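# Hang the power strip on two wall screws

## Task

Put the power strip's keyhole slots over the two screws so that it hangs level with no support, the narrow part of each slot pointing upward; then release it and move the grippers away. It only counts if the strip stays up without the robot holding it.

## Robot and tools

Robot: two arms, left_arm and right_arm, each with six revolute joints and a two-finger gripper. The grippers close along their own y axis, and the fingers point along their +z axis. The reported hand point sits between the finger pads, roughly 5 mm short of the tips.

Frame: every reported position uses one shared scene frame, in metres. Its origin lies on the table surface midway between the arms; +z is up, +x runs out over the table, and left_arm is on the +y side. The arm names do not match left or right in any picture. Printed hand positions can be somewhat wrong, more so when an arm reaches far.

execute_actions takes "actions", a list holding one item or nothing, plus optional "pictures" (boolean).
- Empty list: no new command; returns the state with camera images.
- Move: {"rows": [...], "steps": n}, n from 5 to 15 (default 15), each step 1/30 s. Each row is one flat list of 14 numbers covering both arms: left_arm waist, shoulder, elbow, forearm roll, wrist pitch, wrist roll, gripper opening, then the same seven for right_arm. Always send all 14, even if one arm stays put. Joint values are absolute target angles in radians, in the same form as the Joint positions line, not offsets. One row is applied per step; if there are fewer rows than steps, the final row is held. Stated joint ranges: waist -2.618 to 2.618, shoulder 0.000 to 3.140, elbow -2.967 to 0.000, forearm roll -1.745 to 1.745, wrist pitch -1.220 to 1.220, wrist roll -2.094 to 2.094. True ends may differ by up to 0.013 rad. A target beyond an end by over 0.013 rad, and further out than the current angle, gets the whole call refused and nothing is sent. Targets past the real end are clipped there, and the result may say "joint sent to its limit" (possibly about an earlier move); the absence of that message does not prove there is room left.
- Gripper opening: a target on a -1 to +1 scale, +1 fully open (0.070 m between pads), -1 closed. Full close takes at least about 1 s.
- Wait: {"steps": n} with no rows, n up to 300; it counts from the previous result, and time spent replying counts toward it.
Results are taken 5 steps before a move ends; those steps run while you compose the next reply. Pictures are included only with an empty list or "pictures": true.

Motion limits: each joint target moves at most 3 rad/s, reaching that speed after 0.6 s, and all joints of an arm are timed to arrive together. Per step, the commanded target stays within 0.867 rad of the measured angle, and if the targets would shift the hand more than 70 mm from where it is now, they are pulled back proportionally. So large moves need several calls. Between calls the arms keep heading for the last row sent until they settle or a step is HELD.

Result lines: the state line shows each gripper's end_effector_position (m) and end_effector_quat_wxyz. Joint positions lists each arm's joint angles (rad) then pad gap (m). grip_measured is finger opening on the command scale; each gripper may be off by about 1 mm in its own fixed way. To hold something, command an opening below grip_measured: about 0.04 lower grips firmly, a smaller gap lighter. Pads push at most about 20 N; a fast close can squeeze harder. "joint command not followed" means a clearance check changed or blocked joint targets on some steps. HELD marks steps where all or part of your row was not sent. Joint torque numbers are total drive output, offset, scaled and noisy, so treat them as rough hints only. MOTOR HOT appears from 65 °C; at 80 °C that arm and its gripper go limp until cooled (OVER-TEMPERATURE FAULT), so avoid long heavy holds. TORQUE FAULT: if contact torque hits a joint's load limit (waist, shoulder, elbow 20.7 N m; the three wrist joints 7.2 N m), that arm halts for 10 s and drops the rest of the call. The three wrist motors manage only about 4 N m, so a heavy object or a push can make them yield.

zoom_image: {"camera": name, "region": [x0, y0, x1, y1]} in pixels from the top-left, at most 504 by 504, giving a sharper crop of that camera's newest frame. Cameras: cam_head_left, cam_head_right, cam_high, cam_low (504x504), cam_left_wrist, cam_right_wrist (616x616).

finished_scene: {"scene": number of the current scene}. Replying without any tool call also ends everything.

The simulation keeps running while you think and write. Avoid dropping or knocking anything off the table, slamming, hard pushes, and letting the arms collide or press on each other. Loose objects may occasionally get a small nudge. Before finishing, release the strip and withdraw both grippers.

Each tool is called after "Emit:" by a JSON object that holds its "name" and its "arguments".

## Session

Emit:
{"name": "execute_actions", "arguments": {"actions": []}}

Scene clock: 0.00 s of 5050.00 s.
left_arm: end_effector_position=(+0.3238, +0.6220, +0.1900) grip_measured=+1.00 end_effector_quat_wxyz=(-0.570, +0.788, +0.009, +0.231) | right_arm: end_effector_position=(+0.2762, +0.3361, +0.1737) grip_measured=+0.98 end_effector_quat_wxyz=(+0.605, -0.627, +0.436, -0.224)
Joint positions: left_arm=[ 0.541  1.898 -1.162 -1.037 -0.64  -1.182  0.07 ] | right_arm=[ 1.577  2.608 -2.342 -1.514  0.769  0.337  0.069]
Joint torques (N m, as the arm reports them, + toward a larger angle): no reading

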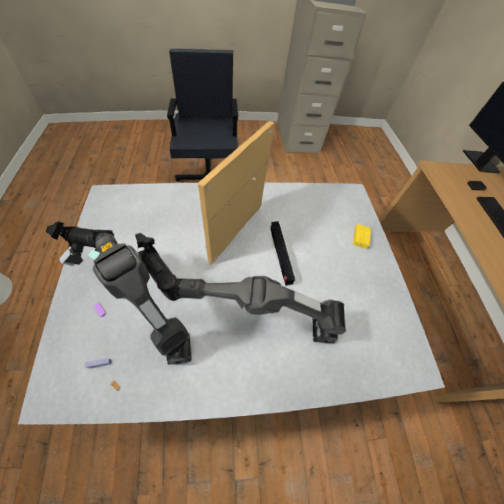

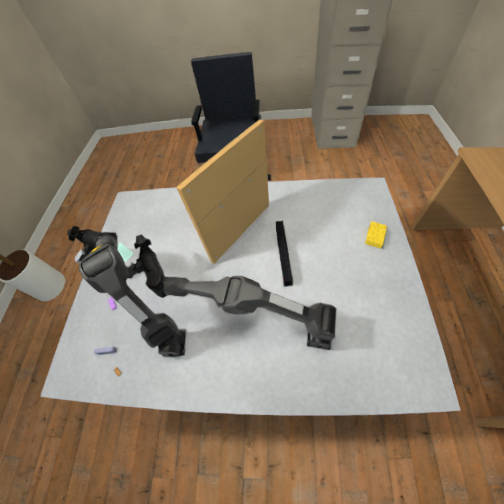

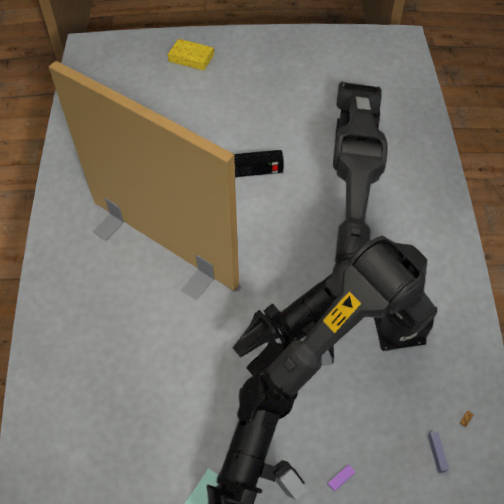

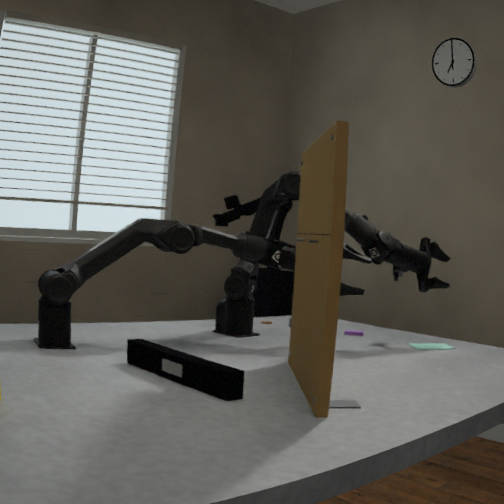

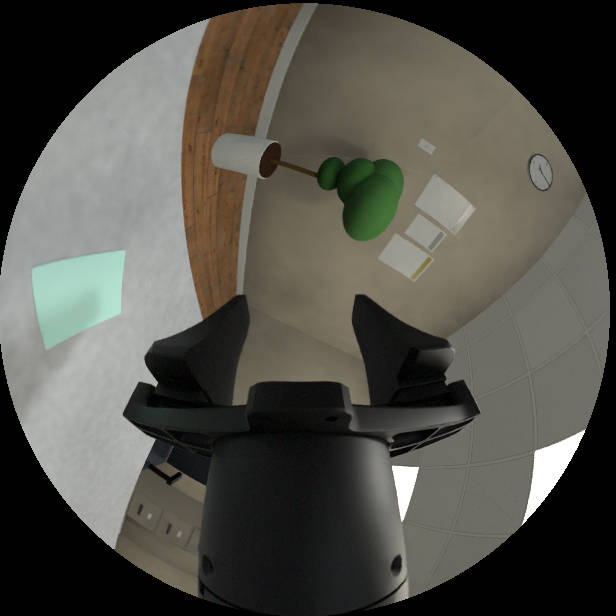

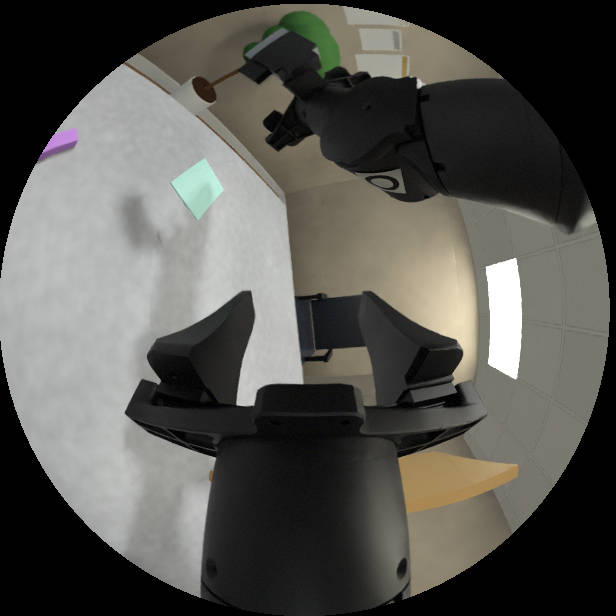

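Emit:
{"name": "zoom_image", "arguments": {"camera": "cam_low", "region": [110, 320, 270, 420]}}

Emit:
{"name": "zoom_image", "arguments": {"camera": "cam_head_right", "region": [170, 110, 330, 300]}}

Emit:
{"name": "zoom_image", "arguments": {"camera": "cam_low", "region": [270, 200, 370, 280]}}

Region (110, 320, 270, 420) of cam_low's 504x504 image, scaled by 3.150, with more detail than that image has; it fills the top 315 rows of this view, and the rest is white.

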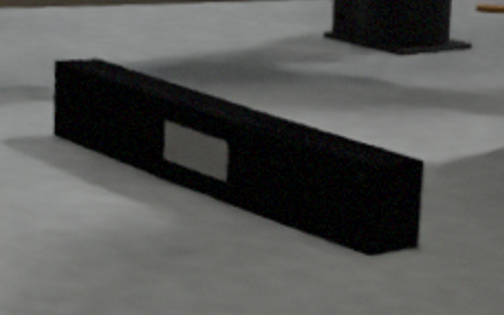

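Region (170, 110, 330, 300) of cam_head_right's 504x504 image, scaled by 2.653, with more detail than that image has; it fills the left 424 columns of this view, and the rest is white.

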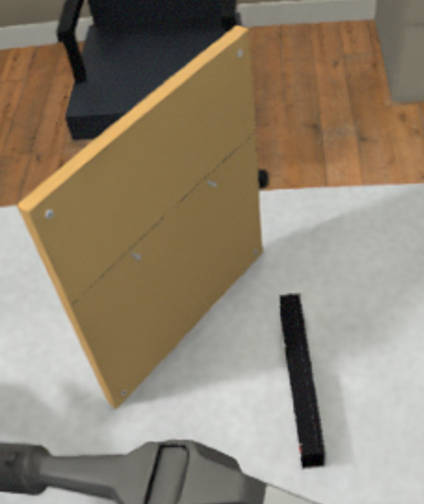

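Region (270, 200, 370, 280) of cam_low's 504x504 image, scaled by 5.040, with more detail than that image has; it fills the top 403 rows of this view, and the rest is white.

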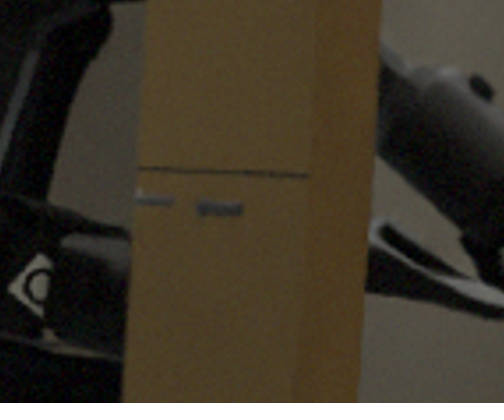

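Emit:
{"name": "execute_actions", "arguments": {"actions": [{"rows":[[1.7,1.5,-1.0,0,0.5,0,1,1.577,2.608,-2.342,-1.514,0.769,0.337,1]],"steps":15}]}}

Emit:
{"name": "execute_actions", "arguments": {"actions": [{"steps":40}]}}

Scene clock: 2.77 s of 5050.00 s.
left_arm: end_effector_position=(+0.2553, +0.6641, +0.2055) grip_measured=+1.00 end_effector_quat_wxyz=(-0.583, +0.789, -0.152, +0.122) | right_arm: end_effector_position=(+0.2762, +0.3362, +0.1737) grip_measured=+0.98 end_effector_quat_wxyz=(+0.605, -0.627, +0.436, -0.224)
Joint positions: left_arm=[ 0.795  1.792 -1.12  -0.782 -0.385 -0.927  0.07 ] | right_arm=[ 1.577  2.608 -2.342 -1.514  0.769  0.337  0.069]
Joint torques (N m, as the arm reports them, + toward a larger angle): left_arm=[-0.83 -6.05 -5.74  0.14 -0.69 -0.03] | right_arm=[-1.18 -7.24 -4.72 -1.09  0.28 -0.06]
Steps of this call (steps 1 to 73: nothing new was sent; steps 74 to 83: the first 10 steps of this action). Readings (joint positions):
74: left_arm=[0.542 1.898 -1.162 -1.036 -0.639 -1.181] | right_arm=[1.577 2.608 -2.342 -1.514 0.769 0.337]
75: left_arm=[0.548 1.896 -1.161 -1.030 -0.632 -1.176] | right_arm=[1.577 2.608 -2.342 -1.514 0.769 0.337]
77: left_arm=[0.578 1.883 -1.156 -0.999 -0.601 -1.144] | right_arm=[1.577 2.608 -2.342 -1.514 0.769 0.337]
81: left_arm=[0.707 1.826 -1.132 -0.869 -0.472 -1.015] | right_arm=[1.577 2.608 -2.342 -1.514 0.769 0.337]
83: the state above

Scene clock: 4.10 s of 5050.00 s.
left_arm: end_effector_position=(-0.1161, +0.6007, +0.1518) grip_measured=+1.00 end_effector_quat_wxyz=(-0.202, +0.741, -0.589, -0.253) | right_arm: end_effector_position=(+0.2764, +0.3360, +0.1735) grip_measured=+0.98 end_effector_quat_wxyz=(+0.605, -0.627, +0.436, -0.225)
Joint positions: left_arm=[ 1.699  1.499 -1.    -0.     0.5   -0.     0.07 ] | right_arm=[ 1.577  2.608 -2.342 -1.514  0.769  0.337  0.069]
Joint torques (N m, as the arm reports them, + toward a larger angle): left_arm=[-0.92 -3.74 -6.94  0.05 -0.55 -0.08] | right_arm=[-1.51 -7.16 -4.88 -1.12  0.3  -0.07]
Kept back: nothing.
Steps of this call (steps 1 to 5: the last 5 steps of your previous action; steps 6 to 40: the robot went on to your last target). Readings (joint positions):
1: left_arm=[0.838 1.777 -1.114 -0.743 -0.343 -0.884] | right_arm=[1.577 2.608 -2.342 -1.514 0.769 0.337]
2: left_arm=[0.880 1.763 -1.108 -0.706 -0.302 -0.843] | right_arm=[1.577 2.608 -2.342 -1.514 0.769 0.337]
4: left_arm=[0.960 1.738 -1.098 -0.638 -0.224 -0.762] | right_arm=[1.577 2.608 -2.342 -1.514 0.769 0.337]
8: left_arm=[1.114 1.689 -1.077 -0.506 -0.074 -0.604] | right_arm=[1.577 2.608 -2.342 -1.514 0.769 0.337]
40: the state above

Emit:
{"name": "execute_actions", "arguments": {"actions": [{"rows":[[1.7,1.5,-1.0,0,0.5,0,1,1.7,2.5,-2.3,-1.0,0,0,1]],"steps":15}]}}

Emit:
{"name": "execute_actions", "arguments": {"actions": [{"steps":25}]}}

Emit:
{"name": "execute_actions", "arguments": {"actions": [{"rows":[[1.7,1.5,-1.0,0,0.5,0,1,1.6,1.0,-0.8,0,0.9,0,1]],"steps":15}]}}

Emit:
{"name": "execute_actions", "arguments": {"actions": [{"steps":50}]}}

Scene clock: 4.63 s of 5050.00 s.
left_arm: end_effector_position=(-0.1162, +0.6006, +0.1514) grip_measured=+1.00 end_effector_quat_wxyz=(-0.201, +0.741, -0.589, -0.253) | right_arm: end_effector_position=(+0.2082, +0.3810, +0.1703) grip_measured=+0.98 end_effector_quat_wxyz=(-0.607, +0.692, -0.380, +0.096)
Joint positions: left_arm=[ 1.7   1.5  -1.   -0.    0.5  -0.    0.07] | right_arm=[ 1.616  2.574 -2.33  -1.345  0.514  0.225  0.069]
Joint torques (N m, as the arm reports them, + toward a larger angle): left_arm=[-0.24 -3.68 -7.61  0.16 -0.51 -0.03] | right_arm=[-0.27 -8.45 -4.   -0.32 -0.18 -0.05]
Steps of this call (steps 1 to 6: the robot went on to your last target; steps 7 to 16: the first 10 steps of this action). Readings (joint positions):
7: left_arm=[1.699 1.499 -1.000 -0.000 0.500 -0.000] | right_arm=[1.577 2.608 -2.342 -1.514 0.769 0.337]
8: left_arm=[1.699 1.499 -1.000 -0.000 0.500 -0.000] | right_arm=[1.577 2.608 -2.342 -1.511 0.764 0.334]
10: left_arm=[1.699 1.500 -1.000 -0.000 0.500 -0.000] | right_arm=[1.580 2.605 -2.341 -1.490 0.733 0.320]
14: left_arm=[1.700 1.500 -1.000 -0.000 0.500 -0.000] | right_arm=[1.601 2.587 -2.334 -1.403 0.602 0.263]
16: the state above

Scene clock: 5.47 s of 5050.00 s.
left_arm: end_effector_position=(-0.1163, +0.6006, +0.1514) grip_measured=+1.00 end_effector_quat_wxyz=(-0.201, +0.741, -0.589, -0.253) | right_arm: end_effector_position=(+0.1558, +0.4036, +0.1801) grip_measured=+0.98 end_effector_quat_wxyz=(-0.614, +0.715, -0.335, +0.008)
Joint positions: left_arm=[ 1.7   1.5  -1.   -0.    0.5  -0.    0.07] | right_arm=[ 1.644  2.55  -2.32  -1.232  0.346  0.152  0.069]
Joint torques (N m, as the arm reports them, + toward a larger angle): left_arm=[-0.1  -3.67 -7.7   0.17 -0.5   0.06] | right_arm=[-1.18 -7.11 -4.7  -0.59 -0.38  0.02]
Kept back: nothing.
Steps of this call (steps 1 to 5: the last 5 steps of your previous action; steps 6 to 15: the robot was to go on to your last target, HELD on every step; steps 16 to 25: nothing new was sent). Readings (joint positions):
1: left_arm=[1.700 1.500 -1.000 -0.000 0.500 -0.000] | right_arm=[1.624 2.568 -2.327 -1.316 0.472 0.206]
2: left_arm=[1.700 1.500 -1.000 -0.000 0.500 -0.000] | right_arm=[1.631 2.562 -2.325 -1.288 0.430 0.188]
4: left_arm=[1.700 1.500 -1.000 -0.000 0.500 -0.000] | right_arm=[1.644 2.550 -2.320 -1.232 0.346 0.152]
5: left_arm=[1.700 1.500 -1.000 -0.000 0.500 -0.000] | right_arm=[1.649 2.547 -2.320 -1.226 0.331 0.147] HELD
6: left_arm=[1.700 1.500 -1.000 -0.000 0.500 -0.000] | right_arm=[1.650 2.547 -2.320 -1.229 0.339 0.150] HELD
7: left_arm=[1.700 1.500 -1.000 -0.000 0.500 -0.000] | right_arm=[1.648 2.548 -2.320 -1.231 0.346 0.151] HELD
8: left_arm=[1.700 1.500 -1.000 -0.000 0.500 -0.000] | right_arm=[1.646 2.548 -2.320 -1.232 0.349 0.152] HELD
9: left_arm=[1.700 1.500 -1.000 -0.000 0.500 -0.000] | right_arm=[1.645 2.548 -2.320 -1.232 0.350 0.152] HELD
10: left_arm=[1.700 1.500 -1.000 -0.000 0.500 -0.000] | right_arm=[1.644 2.548 -2.320 -1.232 0.350 0.152] HELD
11: left_arm=[1.700 1.500 -1.000 -0.000 0.500 -0.000] | right_arm=[1.644 2.549 -2.320 -1.232 0.350 0.152] HELD
12: left_arm=[1.700 1.500 -1.000 -0.000 0.500 -0.000] | right_arm=[1.644 2.549 -2.320 -1.232 0.349 0.152] HELD
13: left_arm=[1.700 1.500 -1.000 -0.000 0.500 -0.000] | right_arm=[1.644 2.549 -2.320 -1.232 0.349 0.152] HELD
14: left_arm=[1.700 1.500 -1.000 -0.000 0.500 -0.000] | right_arm=[1.644 2.549 -2.320 -1.232 0.348 0.152] HELD
15: left_arm=[1.700 1.500 -1.000 -0.000 0.500 -0.000] | right_arm=[1.644 2.549 -2.320 -1.232 0.348 0.152] HELD
25: the state above
A step was HELD (marked above), so your last target was given up. An arm can still carry out its HELD step.
joint command not followed: on one or more control steps a check withheld the commanded joint targets of the right arm, and it was not sent them on those steps.
cause: the commanded joint targets would bring a part of the robot too close to another arm (a part of this arm just beyond joint 4 (forearm roll) and a part of the other arm just beyond its joint 2 (shoulder)); next, command targets that bring no part of the robot closer to that arm.

Scene clock: 5.80 s of 5050.00 s.
left_arm: end_effector_position=(-0.1163, +0.6006, +0.1514) grip_measured=+1.00 end_effector_quat_wxyz=(-0.201, +0.741, -0.589, -0.253) | right_arm: end_effector_position=(+0.1634, +0.3861, +0.1906) grip_measured=+0.98 end_effector_quat_wxyz=(-0.597, +0.710, -0.374, +0.006)
Joint positions: left_arm=[ 1.7   1.5  -1.    0.    0.5  -0.    0.07] | right_arm=[ 1.641  2.47  -2.239 -1.152  0.396  0.138  0.069]
Joint torques (N m, as the arm reports them, + toward a larger angle): left_arm=[-0.18 -3.64 -7.78  0.18 -0.5   0.07] | right_arm=[-1.68 -8.87 -3.53  0.14  0.09 -0.07]
Steps of this call (steps 1 to 10: the first 10 steps of this action). Readings (joint positions):
1: left_arm=[1.700 1.500 -1.000 -0.000 0.500 -0.000] | right_arm=[1.644 2.549 -2.319 -1.232 0.346 0.152]
2: left_arm=[1.700 1.500 -1.000 -0.000 0.500 -0.000] | right_arm=[1.644 2.547 -2.315 -1.229 0.348 0.151]
4: left_arm=[1.700 1.500 -1.000 -0.000 0.500 -0.000] | right_arm=[1.644 2.537 -2.305 -1.218 0.354 0.149]
8: left_arm=[1.700 1.500 -1.000 0.000 0.500 -0.000] | right_arm=[1.642 2.500 -2.269 -1.182 0.378 0.143]
10: the state above

Scene clock: 7.47 s of 5050.00 s.
left_arm: end_effector_position=(-0.1163, +0.6006, +0.1514) grip_measured=+1.00 end_effector_quat_wxyz=(-0.201, +0.741, -0.589, -0.253) | right_arm: end_effector_position=(+0.0969, +0.0607, +0.2252) grip_measured=+0.98 end_effector_quat_wxyz=(-0.309, +0.644, -0.688, -0.126)
Joint positions: left_arm=[ 1.7   1.5  -1.    0.    0.5   0.    0.07] | right_arm=[ 1.608  1.361 -1.148 -0.245  0.799  0.028  0.069]
Joint torques (N m, as the arm reports them, + toward a larger angle): left_arm=[-0.14 -3.59 -7.74  0.18 -0.51  0.07] | right_arm=[-1.37 -2.98 -3.81  0.08 -0.3  -0.09]
Kept back: nothing.
Steps of this call (steps 1 to 5: the last 5 steps of your previous action; steps 6 to 50: the robot went on to your last target). Readings (joint positions):
1: left_arm=[1.700 1.500 -1.000 0.000 0.500 -0.000] | right_arm=[1.640 2.452 -2.221 -1.133 0.407 0.135]
2: left_arm=[1.700 1.500 -1.000 0.000 0.500 -0.000] | right_arm=[1.639 2.432 -2.201 -1.114 0.419 0.132]
4: left_arm=[1.700 1.500 -1.000 0.000 0.500 -0.000] | right_arm=[1.637 2.390 -2.160 -1.072 0.442 0.125]
8: left_arm=[1.700 1.500 -1.000 0.000 0.500 -0.000] | right_arm=[1.633 2.303 -2.074 -0.986 0.488 0.113]
50: the state above

Emit:
{"name": "execute_actions", "arguments": {"actions": [{"rows":[[1.7,1.5,-1.0,0,0.5,0,1,0.3,1.2,-0.9,0,0.9,0,1]],"steps":15}]}}

Emit:
{"name": "execute_actions", "arguments": {"actions": [{"steps":40}], "pictures": true}}

Scene clock: 8.00 s of 5050.00 s.
left_arm: end_effector_position=(-0.1163, +0.6006, +0.1514) grip_measured=+1.00 end_effector_quat_wxyz=(-0.201, +0.741, -0.589, -0.253) | right_arm: end_effector_position=(+0.1190, -0.0137, +0.2022) grip_measured=+0.98 end_effector_quat_wxyz=(+0.258, -0.568, +0.771, +0.129)
Joint positions: left_arm=[ 1.7   1.5  -1.    0.    0.5   0.    0.07] | right_arm=[ 1.426  1.186 -0.964 -0.101  0.858  0.011  0.069]
Joint torques (N m, as the arm reports them, + toward a larger angle): left_arm=[-0.23 -3.63 -7.75  0.17 -0.52  0.08] | right_arm=[-1.45 -0.83 -3.98  0.18 -0.24 -0.07]
Steps of this call (steps 1 to 6: the robot went on to your last target; steps 7 to 16: the first 10 steps of this action). Readings (joint positions):
7: left_arm=[1.700 1.500 -1.000 0.000 0.500 0.000] | right_arm=[1.604 1.205 -0.998 -0.139 0.843 0.016]
8: left_arm=[1.700 1.500 -1.000 0.000 0.500 0.000] | right_arm=[1.599 1.190 -0.983 -0.127 0.848 0.014]
10: left_arm=[1.700 1.500 -1.000 0.000 0.500 0.000] | right_arm=[1.570 1.179 -0.972 -0.117 0.852 0.013]
14: left_arm=[1.700 1.500 -1.000 0.000 0.500 0.000] | right_arm=[1.472 1.184 -0.967 -0.107 0.856 0.012]
16: the state above

Scene clock: 9.33 s of 5050.00 s.
left_arm: end_effector_position=(-0.1163, +0.6006, +0.1514) grip_measured=+1.00 end_effector_quat_wxyz=(-0.201, +0.741, -0.589, -0.253) | right_arm: end_effector_position=(+0.2747, -0.2027, +0.1755) grip_measured=+0.98 end_effector_quat_wxyz=(+0.236, -0.165, +0.957, +0.032)
Joint positions: left_arm=[ 1.7   1.5  -1.    0.    0.5   0.    0.07] | right_arm=[ 0.524  1.197 -0.912 -0.019  0.892  0.002  0.069]
Joint torques (N m, as the arm reports them, + toward a larger angle): left_arm=[-0.15 -3.6  -7.72  0.18 -0.51  0.07] | right_arm=[-1.28 -0.91 -3.59  0.21 -0.19 -0.14]
Kept back: nothing.
Steps of this call (steps 1 to 5: the last 5 steps of your previous action; steps 6 to 40: the robot went on to your last target). Readings (joint positions):
1: left_arm=[1.700 1.500 -1.000 0.000 0.500 0.000] | right_arm=[1.403 1.187 -0.962 -0.098 0.860 0.011]
2: left_arm=[1.700 1.500 -1.000 0.000 0.500 0.000] | right_arm=[1.380 1.187 -0.960 -0.096 0.861 0.011]
4: left_arm=[1.700 1.500 -1.000 0.000 0.500 0.000] | right_arm=[1.334 1.188 -0.957 -0.090 0.863 0.010]
8: left_arm=[1.700 1.500 -1.000 0.000 0.500 0.000] | right_arm=[1.244 1.189 -0.951 -0.081 0.867 0.009]
40: the state above

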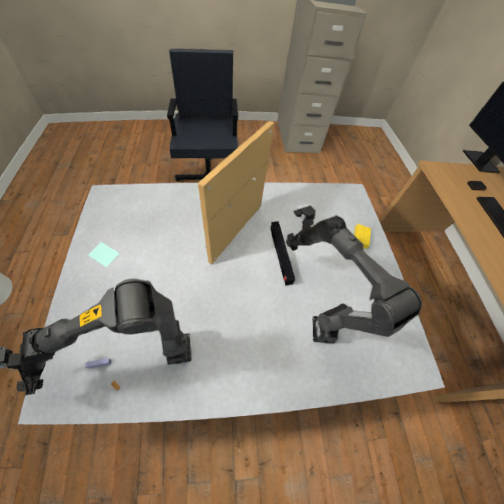

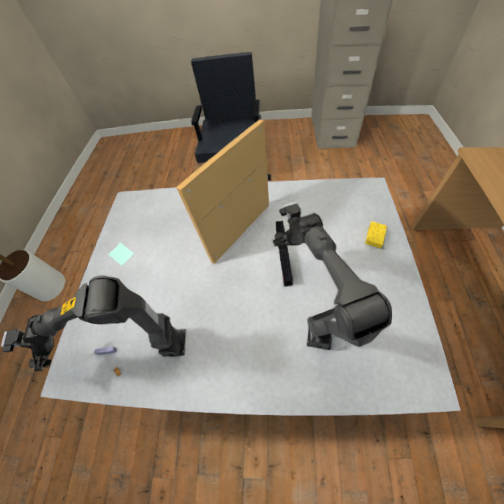

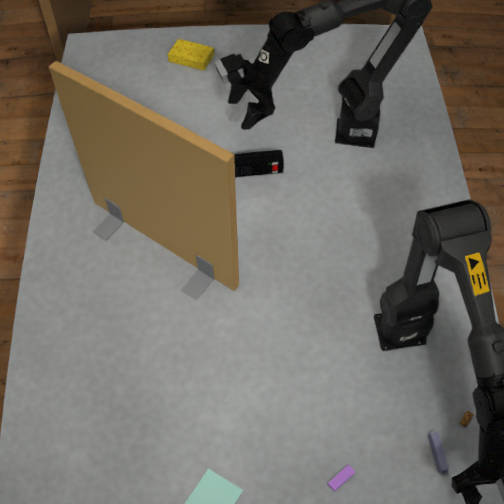

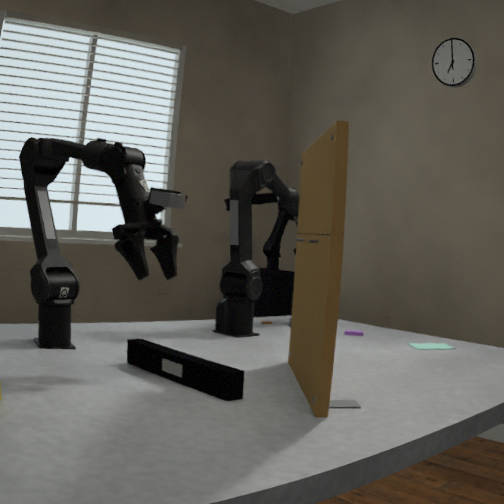

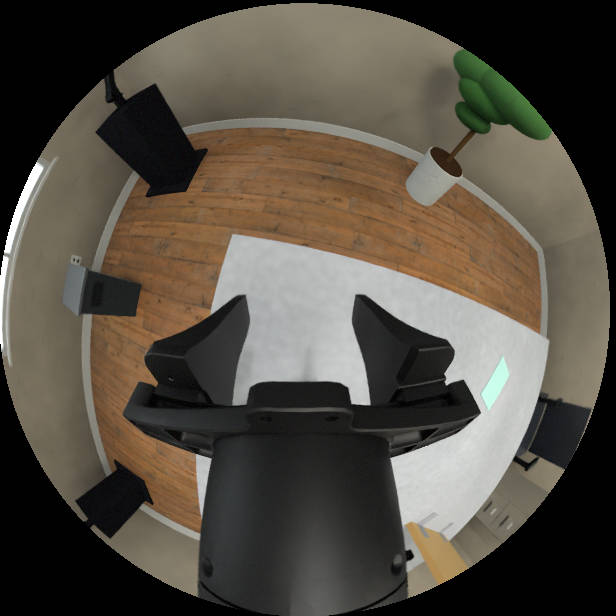

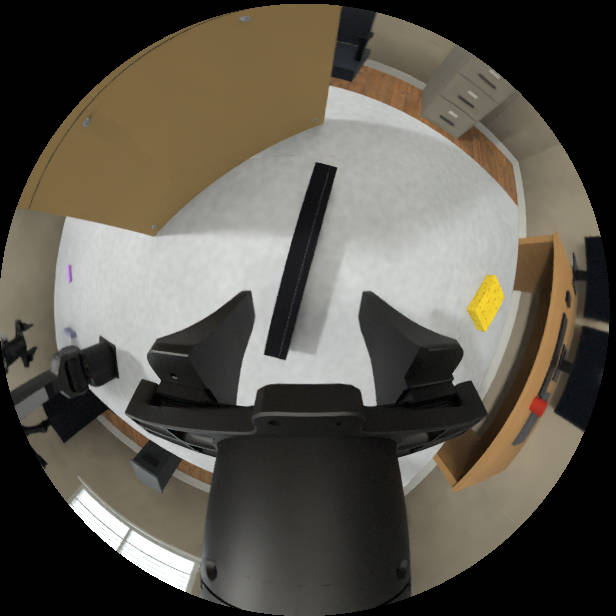

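Emit:
{"name": "execute_actions", "arguments": {"actions": [{"steps":15}], "pictures": true}}

Scene clock: 9.83 s of 5050.00 s.
left_arm: end_effector_position=(-0.1163, +0.6006, +0.1514) grip_measured=+1.00 end_effector_quat_wxyz=(-0.201, +0.741, -0.589, -0.253) | right_arm: end_effector_position=(+0.2837, -0.2626, +0.1697) grip_measured=+0.98 end_effector_quat_wxyz=(+0.226, -0.054, +0.972, +0.013)
Joint positions: left_arm=[ 1.7   1.5  -1.    0.    0.5   0.    0.07] | right_arm=[ 0.299  1.2   -0.9    0.     0.9   -0.     0.069]
Joint torques (N m, as the arm reports them, + toward a larger angle): left_arm=[-0.14 -3.64 -7.74  0.17 -0.51  0.08] | right_arm=[-0.15 -0.95 -3.71  0.3  -0.23 -0.12]
Kept back: nothing.
Steps of this call (steps 1 to 15: the robot went on to your last target). Readings (joint positions):
1: left_arm=[1.700 1.500 -1.000 0.000 0.500 0.000] | right_arm=[0.501 1.198 -0.911 -0.017 0.893 0.002]
2: left_arm=[1.700 1.500 -1.000 0.000 0.500 0.000] | right_arm=[0.479 1.198 -0.910 -0.015 0.894 0.002]
4: left_arm=[1.700 1.500 -1.000 0.000 0.500 0.000] | right_arm=[0.434 1.198 -0.907 -0.011 0.895 0.001]
8: left_arm=[1.700 1.500 -1.000 0.000 0.500 0.000] | right_arm=[0.344 1.199 -0.902 -0.004 0.898 0.000]
15: the state above

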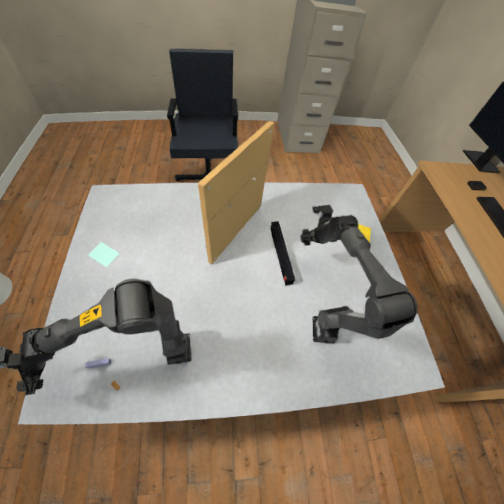

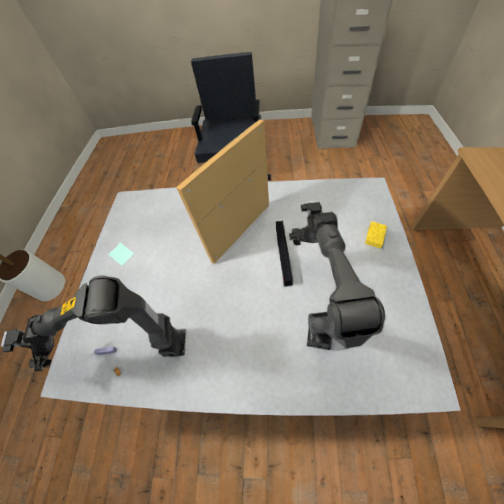

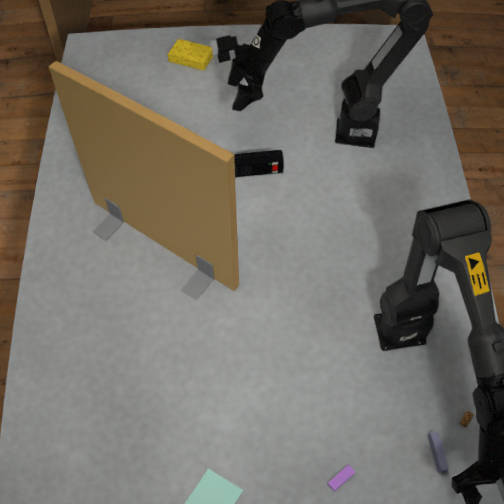

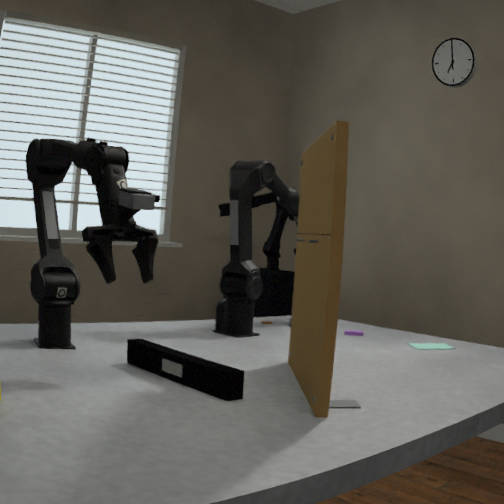

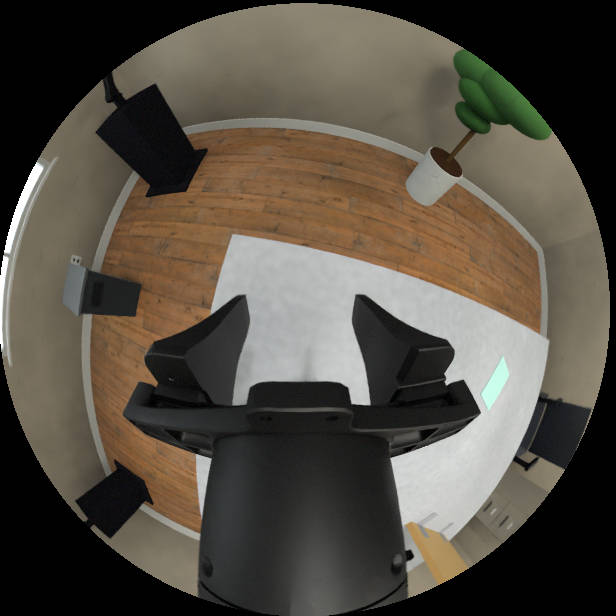

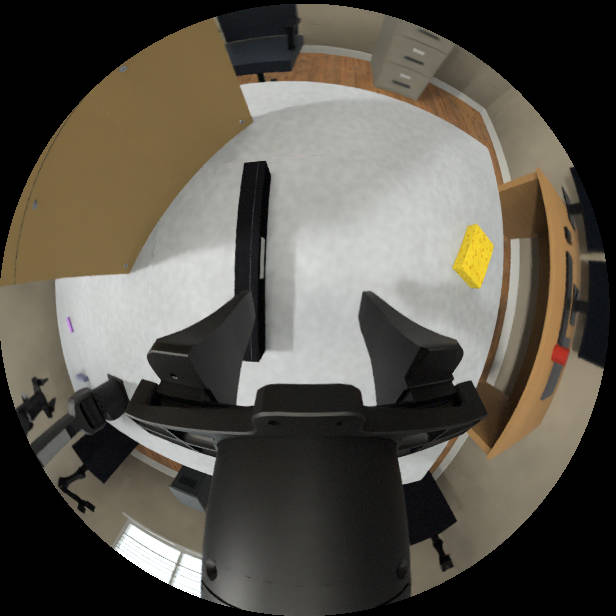

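Emit:
{"name": "execute_actions", "arguments": {"actions": [{"rows":[[1.7,1.5,-1.0,0,0.5,0,1,-0.335,1.6,-1.0,-1.57,-1.1,0,1]],"steps":15}]}}

Emit:
{"name": "execute_actions", "arguments": {"actions": [{"steps":45}]}}

Emit:
{"name": "execute_actions", "arguments": {"actions": [{"rows":[[1.7,1.5,-1.0,0,0.5,0,1,-0.335,2.04,-1.025,-1.57,-1.1,0,1]],"steps":15}]}}

Emit:
{"name": "execute_actions", "arguments": {"actions": [{"steps":35}], "pictures": true}}

Scene clock: 11.50 s of 5050.00 s.
left_arm: end_effector_position=(-0.1163, +0.6006, +0.1514) grip_measured=+1.00 end_effector_quat_wxyz=(-0.201, +0.741, -0.589, -0.253) | right_arm: end_effector_position=(+0.3426, -0.3451, +0.1781) grip_measured=+0.98 end_effector_quat_wxyz=(+0.303, -0.046, +0.946, -0.110)
Joint positions: left_arm=[ 1.7   1.5  -1.    0.    0.5   0.    0.07] | right_arm=[ 0.134  1.306 -0.924 -0.249  0.65  -0.     0.069]
Joint torques (N m, as the arm reports them, + toward a larger angle): left_arm=[-0.2  -3.67 -7.72  0.18 -0.52  0.09] | right_arm=[-1.24 -1.82 -5.2  -0.54 -0.77 -0.06]
Steps of this call (steps 1 to 15: the robot went on to your last target; steps 16 to 40: nothing new was sent; steps 41 to 50: the first 10 steps of this action). Readings (joint positions):
41: left_arm=[1.700 1.500 -1.000 0.000 0.500 0.000] | right_arm=[0.300 1.200 -0.900 -0.000 0.900 -0.000]
42: left_arm=[1.700 1.500 -1.000 0.000 0.500 0.000] | right_arm=[0.296 1.203 -0.900 -0.006 0.894 -0.000]
44: left_arm=[1.700 1.500 -1.000 0.000 0.500 0.000] | right_arm=[0.274 1.217 -0.902 -0.036 0.863 -0.000]
48: left_arm=[1.700 1.500 -1.000 0.000 0.500 0.000] | right_arm=[0.184 1.274 -0.916 -0.166 0.733 -0.000]
50: the state above

Scene clock: 13.00 s of 5050.00 s.
left_arm: end_effector_position=(-0.1163, +0.6006, +0.1514) grip_measured=+1.00 end_effector_quat_wxyz=(-0.201, +0.741, -0.589, -0.253) | right_arm: end_effector_position=(+0.4181, -0.3043, +0.2511) grip_measured=+0.98 end_effector_quat_wxyz=(+0.606, -0.596, +0.505, -0.147)
Joint positions: left_arm=[ 1.7   1.5  -1.    0.    0.5   0.    0.07] | right_arm=[-0.335  1.6   -1.    -1.57  -1.1   -0.     0.069]
Joint torques (N m, as the arm reports them, + toward a larger angle): left_arm=[-0.17 -3.62 -7.73  0.18 -0.5   0.08] | right_arm=[-1.37 -2.76 -4.95  1.15 -0.15  0.01]
Kept back: nothing.
Steps of this call (steps 1 to 5: the last 5 steps of your previous action; steps 6 to 45: the robot went on to your last target). Readings (joint positions):
1: left_arm=[1.700 1.500 -1.000 0.000 0.500 0.000] | right_arm=[0.110 1.321 -0.928 -0.292 0.607 -0.000]
2: left_arm=[1.700 1.500 -1.000 0.000 0.500 0.000] | right_arm=[0.087 1.336 -0.932 -0.336 0.563 -0.000]
4: left_arm=[1.700 1.500 -1.000 0.000 0.500 0.000] | right_arm=[0.040 1.365 -0.939 -0.431 0.469 -0.000]
8: left_arm=[1.700 1.500 -1.000 0.000 0.500 0.000] | right_arm=[-0.056 1.425 -0.955 -0.660 0.239 -0.000]
45: the state above

Scene clock: 13.33 s of 5050.00 s.
left_arm: end_effector_position=(-0.1163, +0.6006, +0.1514) grip_measured=+1.00 end_effector_quat_wxyz=(-0.201, +0.741, -0.589, -0.253) | right_arm: end_effector_position=(+0.4385, -0.3161, +0.1607) grip_measured=+0.98 end_effector_quat_wxyz=(+0.585, -0.572, +0.572, -0.055)
Joint positions: left_arm=[ 1.7   1.5  -1.    0.    0.5   0.    0.07] | right_arm=[-0.335  1.85  -1.014 -1.57  -1.1   -0.     0.069]
Joint torques (N m, as the arm reports them, + toward a larger angle): left_arm=[-0.16 -3.61 -7.75  0.17 -0.51  0.07] | right_arm=[-1.27 -3.57 -4.55  0.96 -0.36  0.01]
Steps of this call (steps 1 to 10: the first 10 steps of this action). Readings (joint positions):
1: left_arm=[1.700 1.500 -1.000 0.000 0.500 0.000] | right_arm=[-0.335 1.601 -1.000 -1.570 -1.100 -0.000]
2: left_arm=[1.700 1.500 -1.000 0.000 0.500 0.000] | right_arm=[-0.335 1.606 -1.001 -1.570 -1.100 -0.000]
4: left_arm=[1.700 1.500 -1.000 0.000 0.500 0.000] | right_arm=[-0.335 1.637 -1.003 -1.570 -1.100 -0.000]
8: left_arm=[1.700 1.500 -1.000 0.000 0.500 0.000] | right_arm=[-0.335 1.767 -1.010 -1.570 -1.100 -0.000]
10: the state above

Scene clock: 14.50 s of 5050.00 s.
left_arm: end_effector_position=(-0.1163, +0.6006, +0.1514) grip_measured=+1.00 end_effector_quat_wxyz=(-0.201, +0.741, -0.589, -0.253) | right_arm: end_effector_position=(+0.4413, -0.3176, +0.0895) grip_measured=+0.98 end_effector_quat_wxyz=(+0.564, -0.547, +0.618, +0.015)
Joint positions: left_arm=[ 1.7   1.5  -1.    0.    0.5   0.    0.07] | right_arm=[-0.335  2.04  -1.025 -1.57  -1.1   -0.     0.069]
Joint torques (N m, as the arm reports them, + toward a larger angle): left_arm=[-0.13 -3.62 -7.73  0.17 -0.51  0.07] | right_arm=[-1.33 -5.24 -3.54  0.76 -0.79  0.03]
Kept back: nothing.
Steps of this call (steps 1 to 5: the last 5 steps of your previous action; steps 6 to 30: the robot went on to your last target; steps 31 to 35: nothing new was sent). Readings (joint positions):
1: left_arm=[1.700 1.500 -1.000 0.000 0.500 0.000] | right_arm=[-0.335 1.891 -1.016 -1.570 -1.100 -0.000]
2: left_arm=[1.700 1.500 -1.000 0.000 0.500 0.000] | right_arm=[-0.335 1.930 -1.018 -1.570 -1.100 -0.000]
4: left_arm=[1.700 1.500 -1.000 0.000 0.500 0.000] | right_arm=[-0.335 1.991 -1.021 -1.570 -1.099 -0.000]
8: left_arm=[1.700 1.500 -1.000 0.000 0.500 0.000] | right_arm=[-0.335 2.042 -1.024 -1.570 -1.099 -0.000]
35: the state above
All arms were judged still, so your last target was given up. Only a new action makes them travel on or press farther. Fingers that are still opening or closing keep moving.

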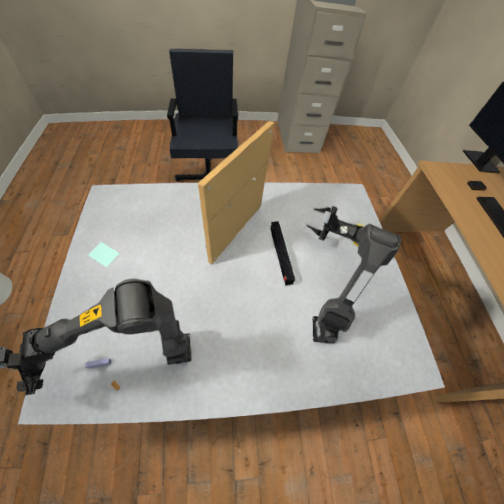

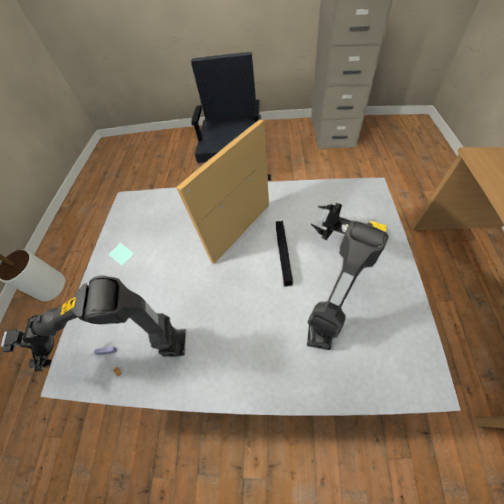

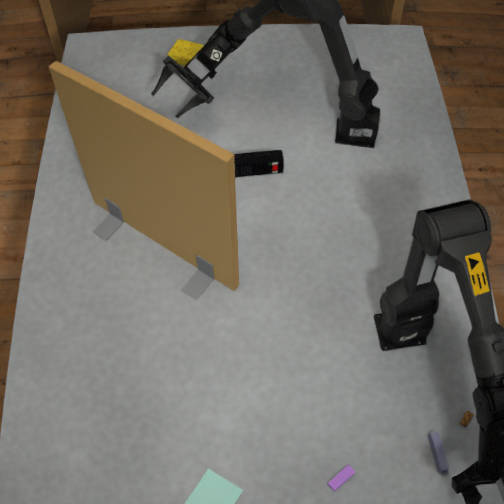

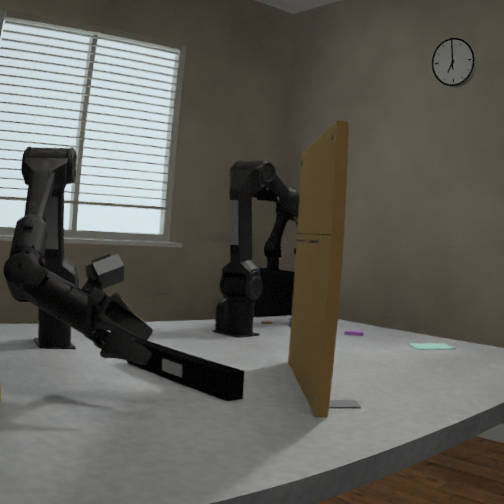

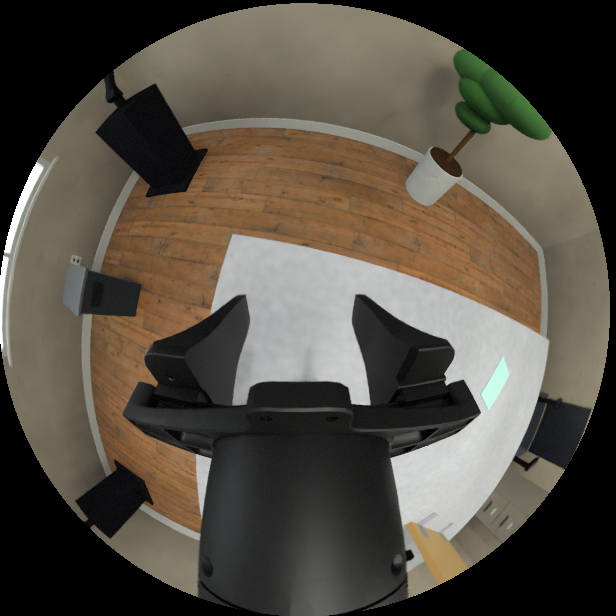

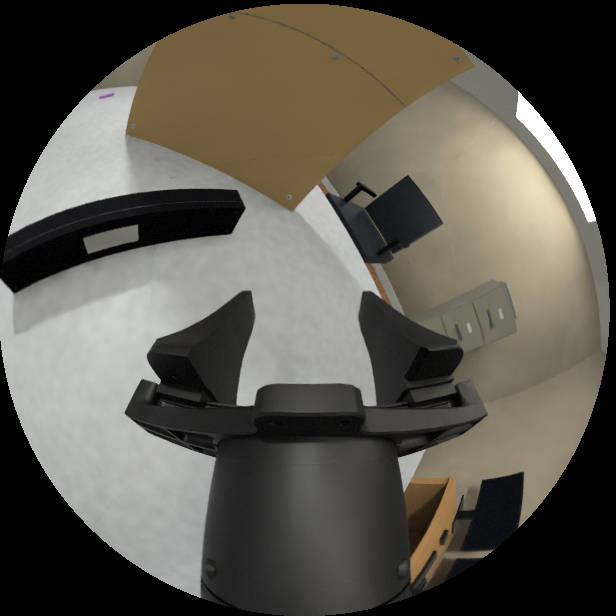

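Emit:
{"name": "zoom_image", "arguments": {"camera": "cam_right_wrist", "region": [130, 180, 250, 260]}}

Emit:
{"name": "zoom_image", "arguments": {"camera": "cam_right_wrist", "region": [0, 200, 150, 300]}}

Region (130, 180, 250, 260) of cam_right_wrist's 616x616 image, scaled by 4.200, with more detail than that image has.

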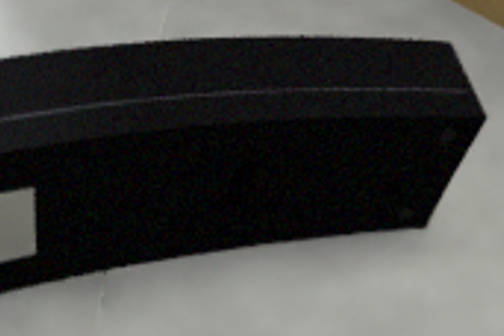

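Region (0, 200, 150, 300) of cam_right_wrist's 616x616 image, scaled by 3.360, with more detail than that image has.

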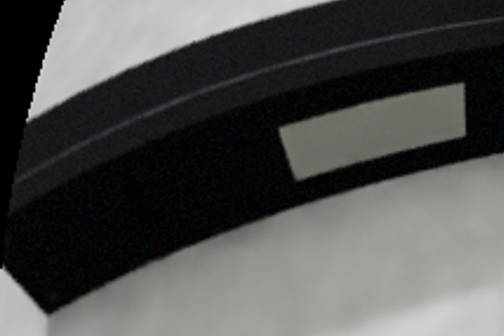

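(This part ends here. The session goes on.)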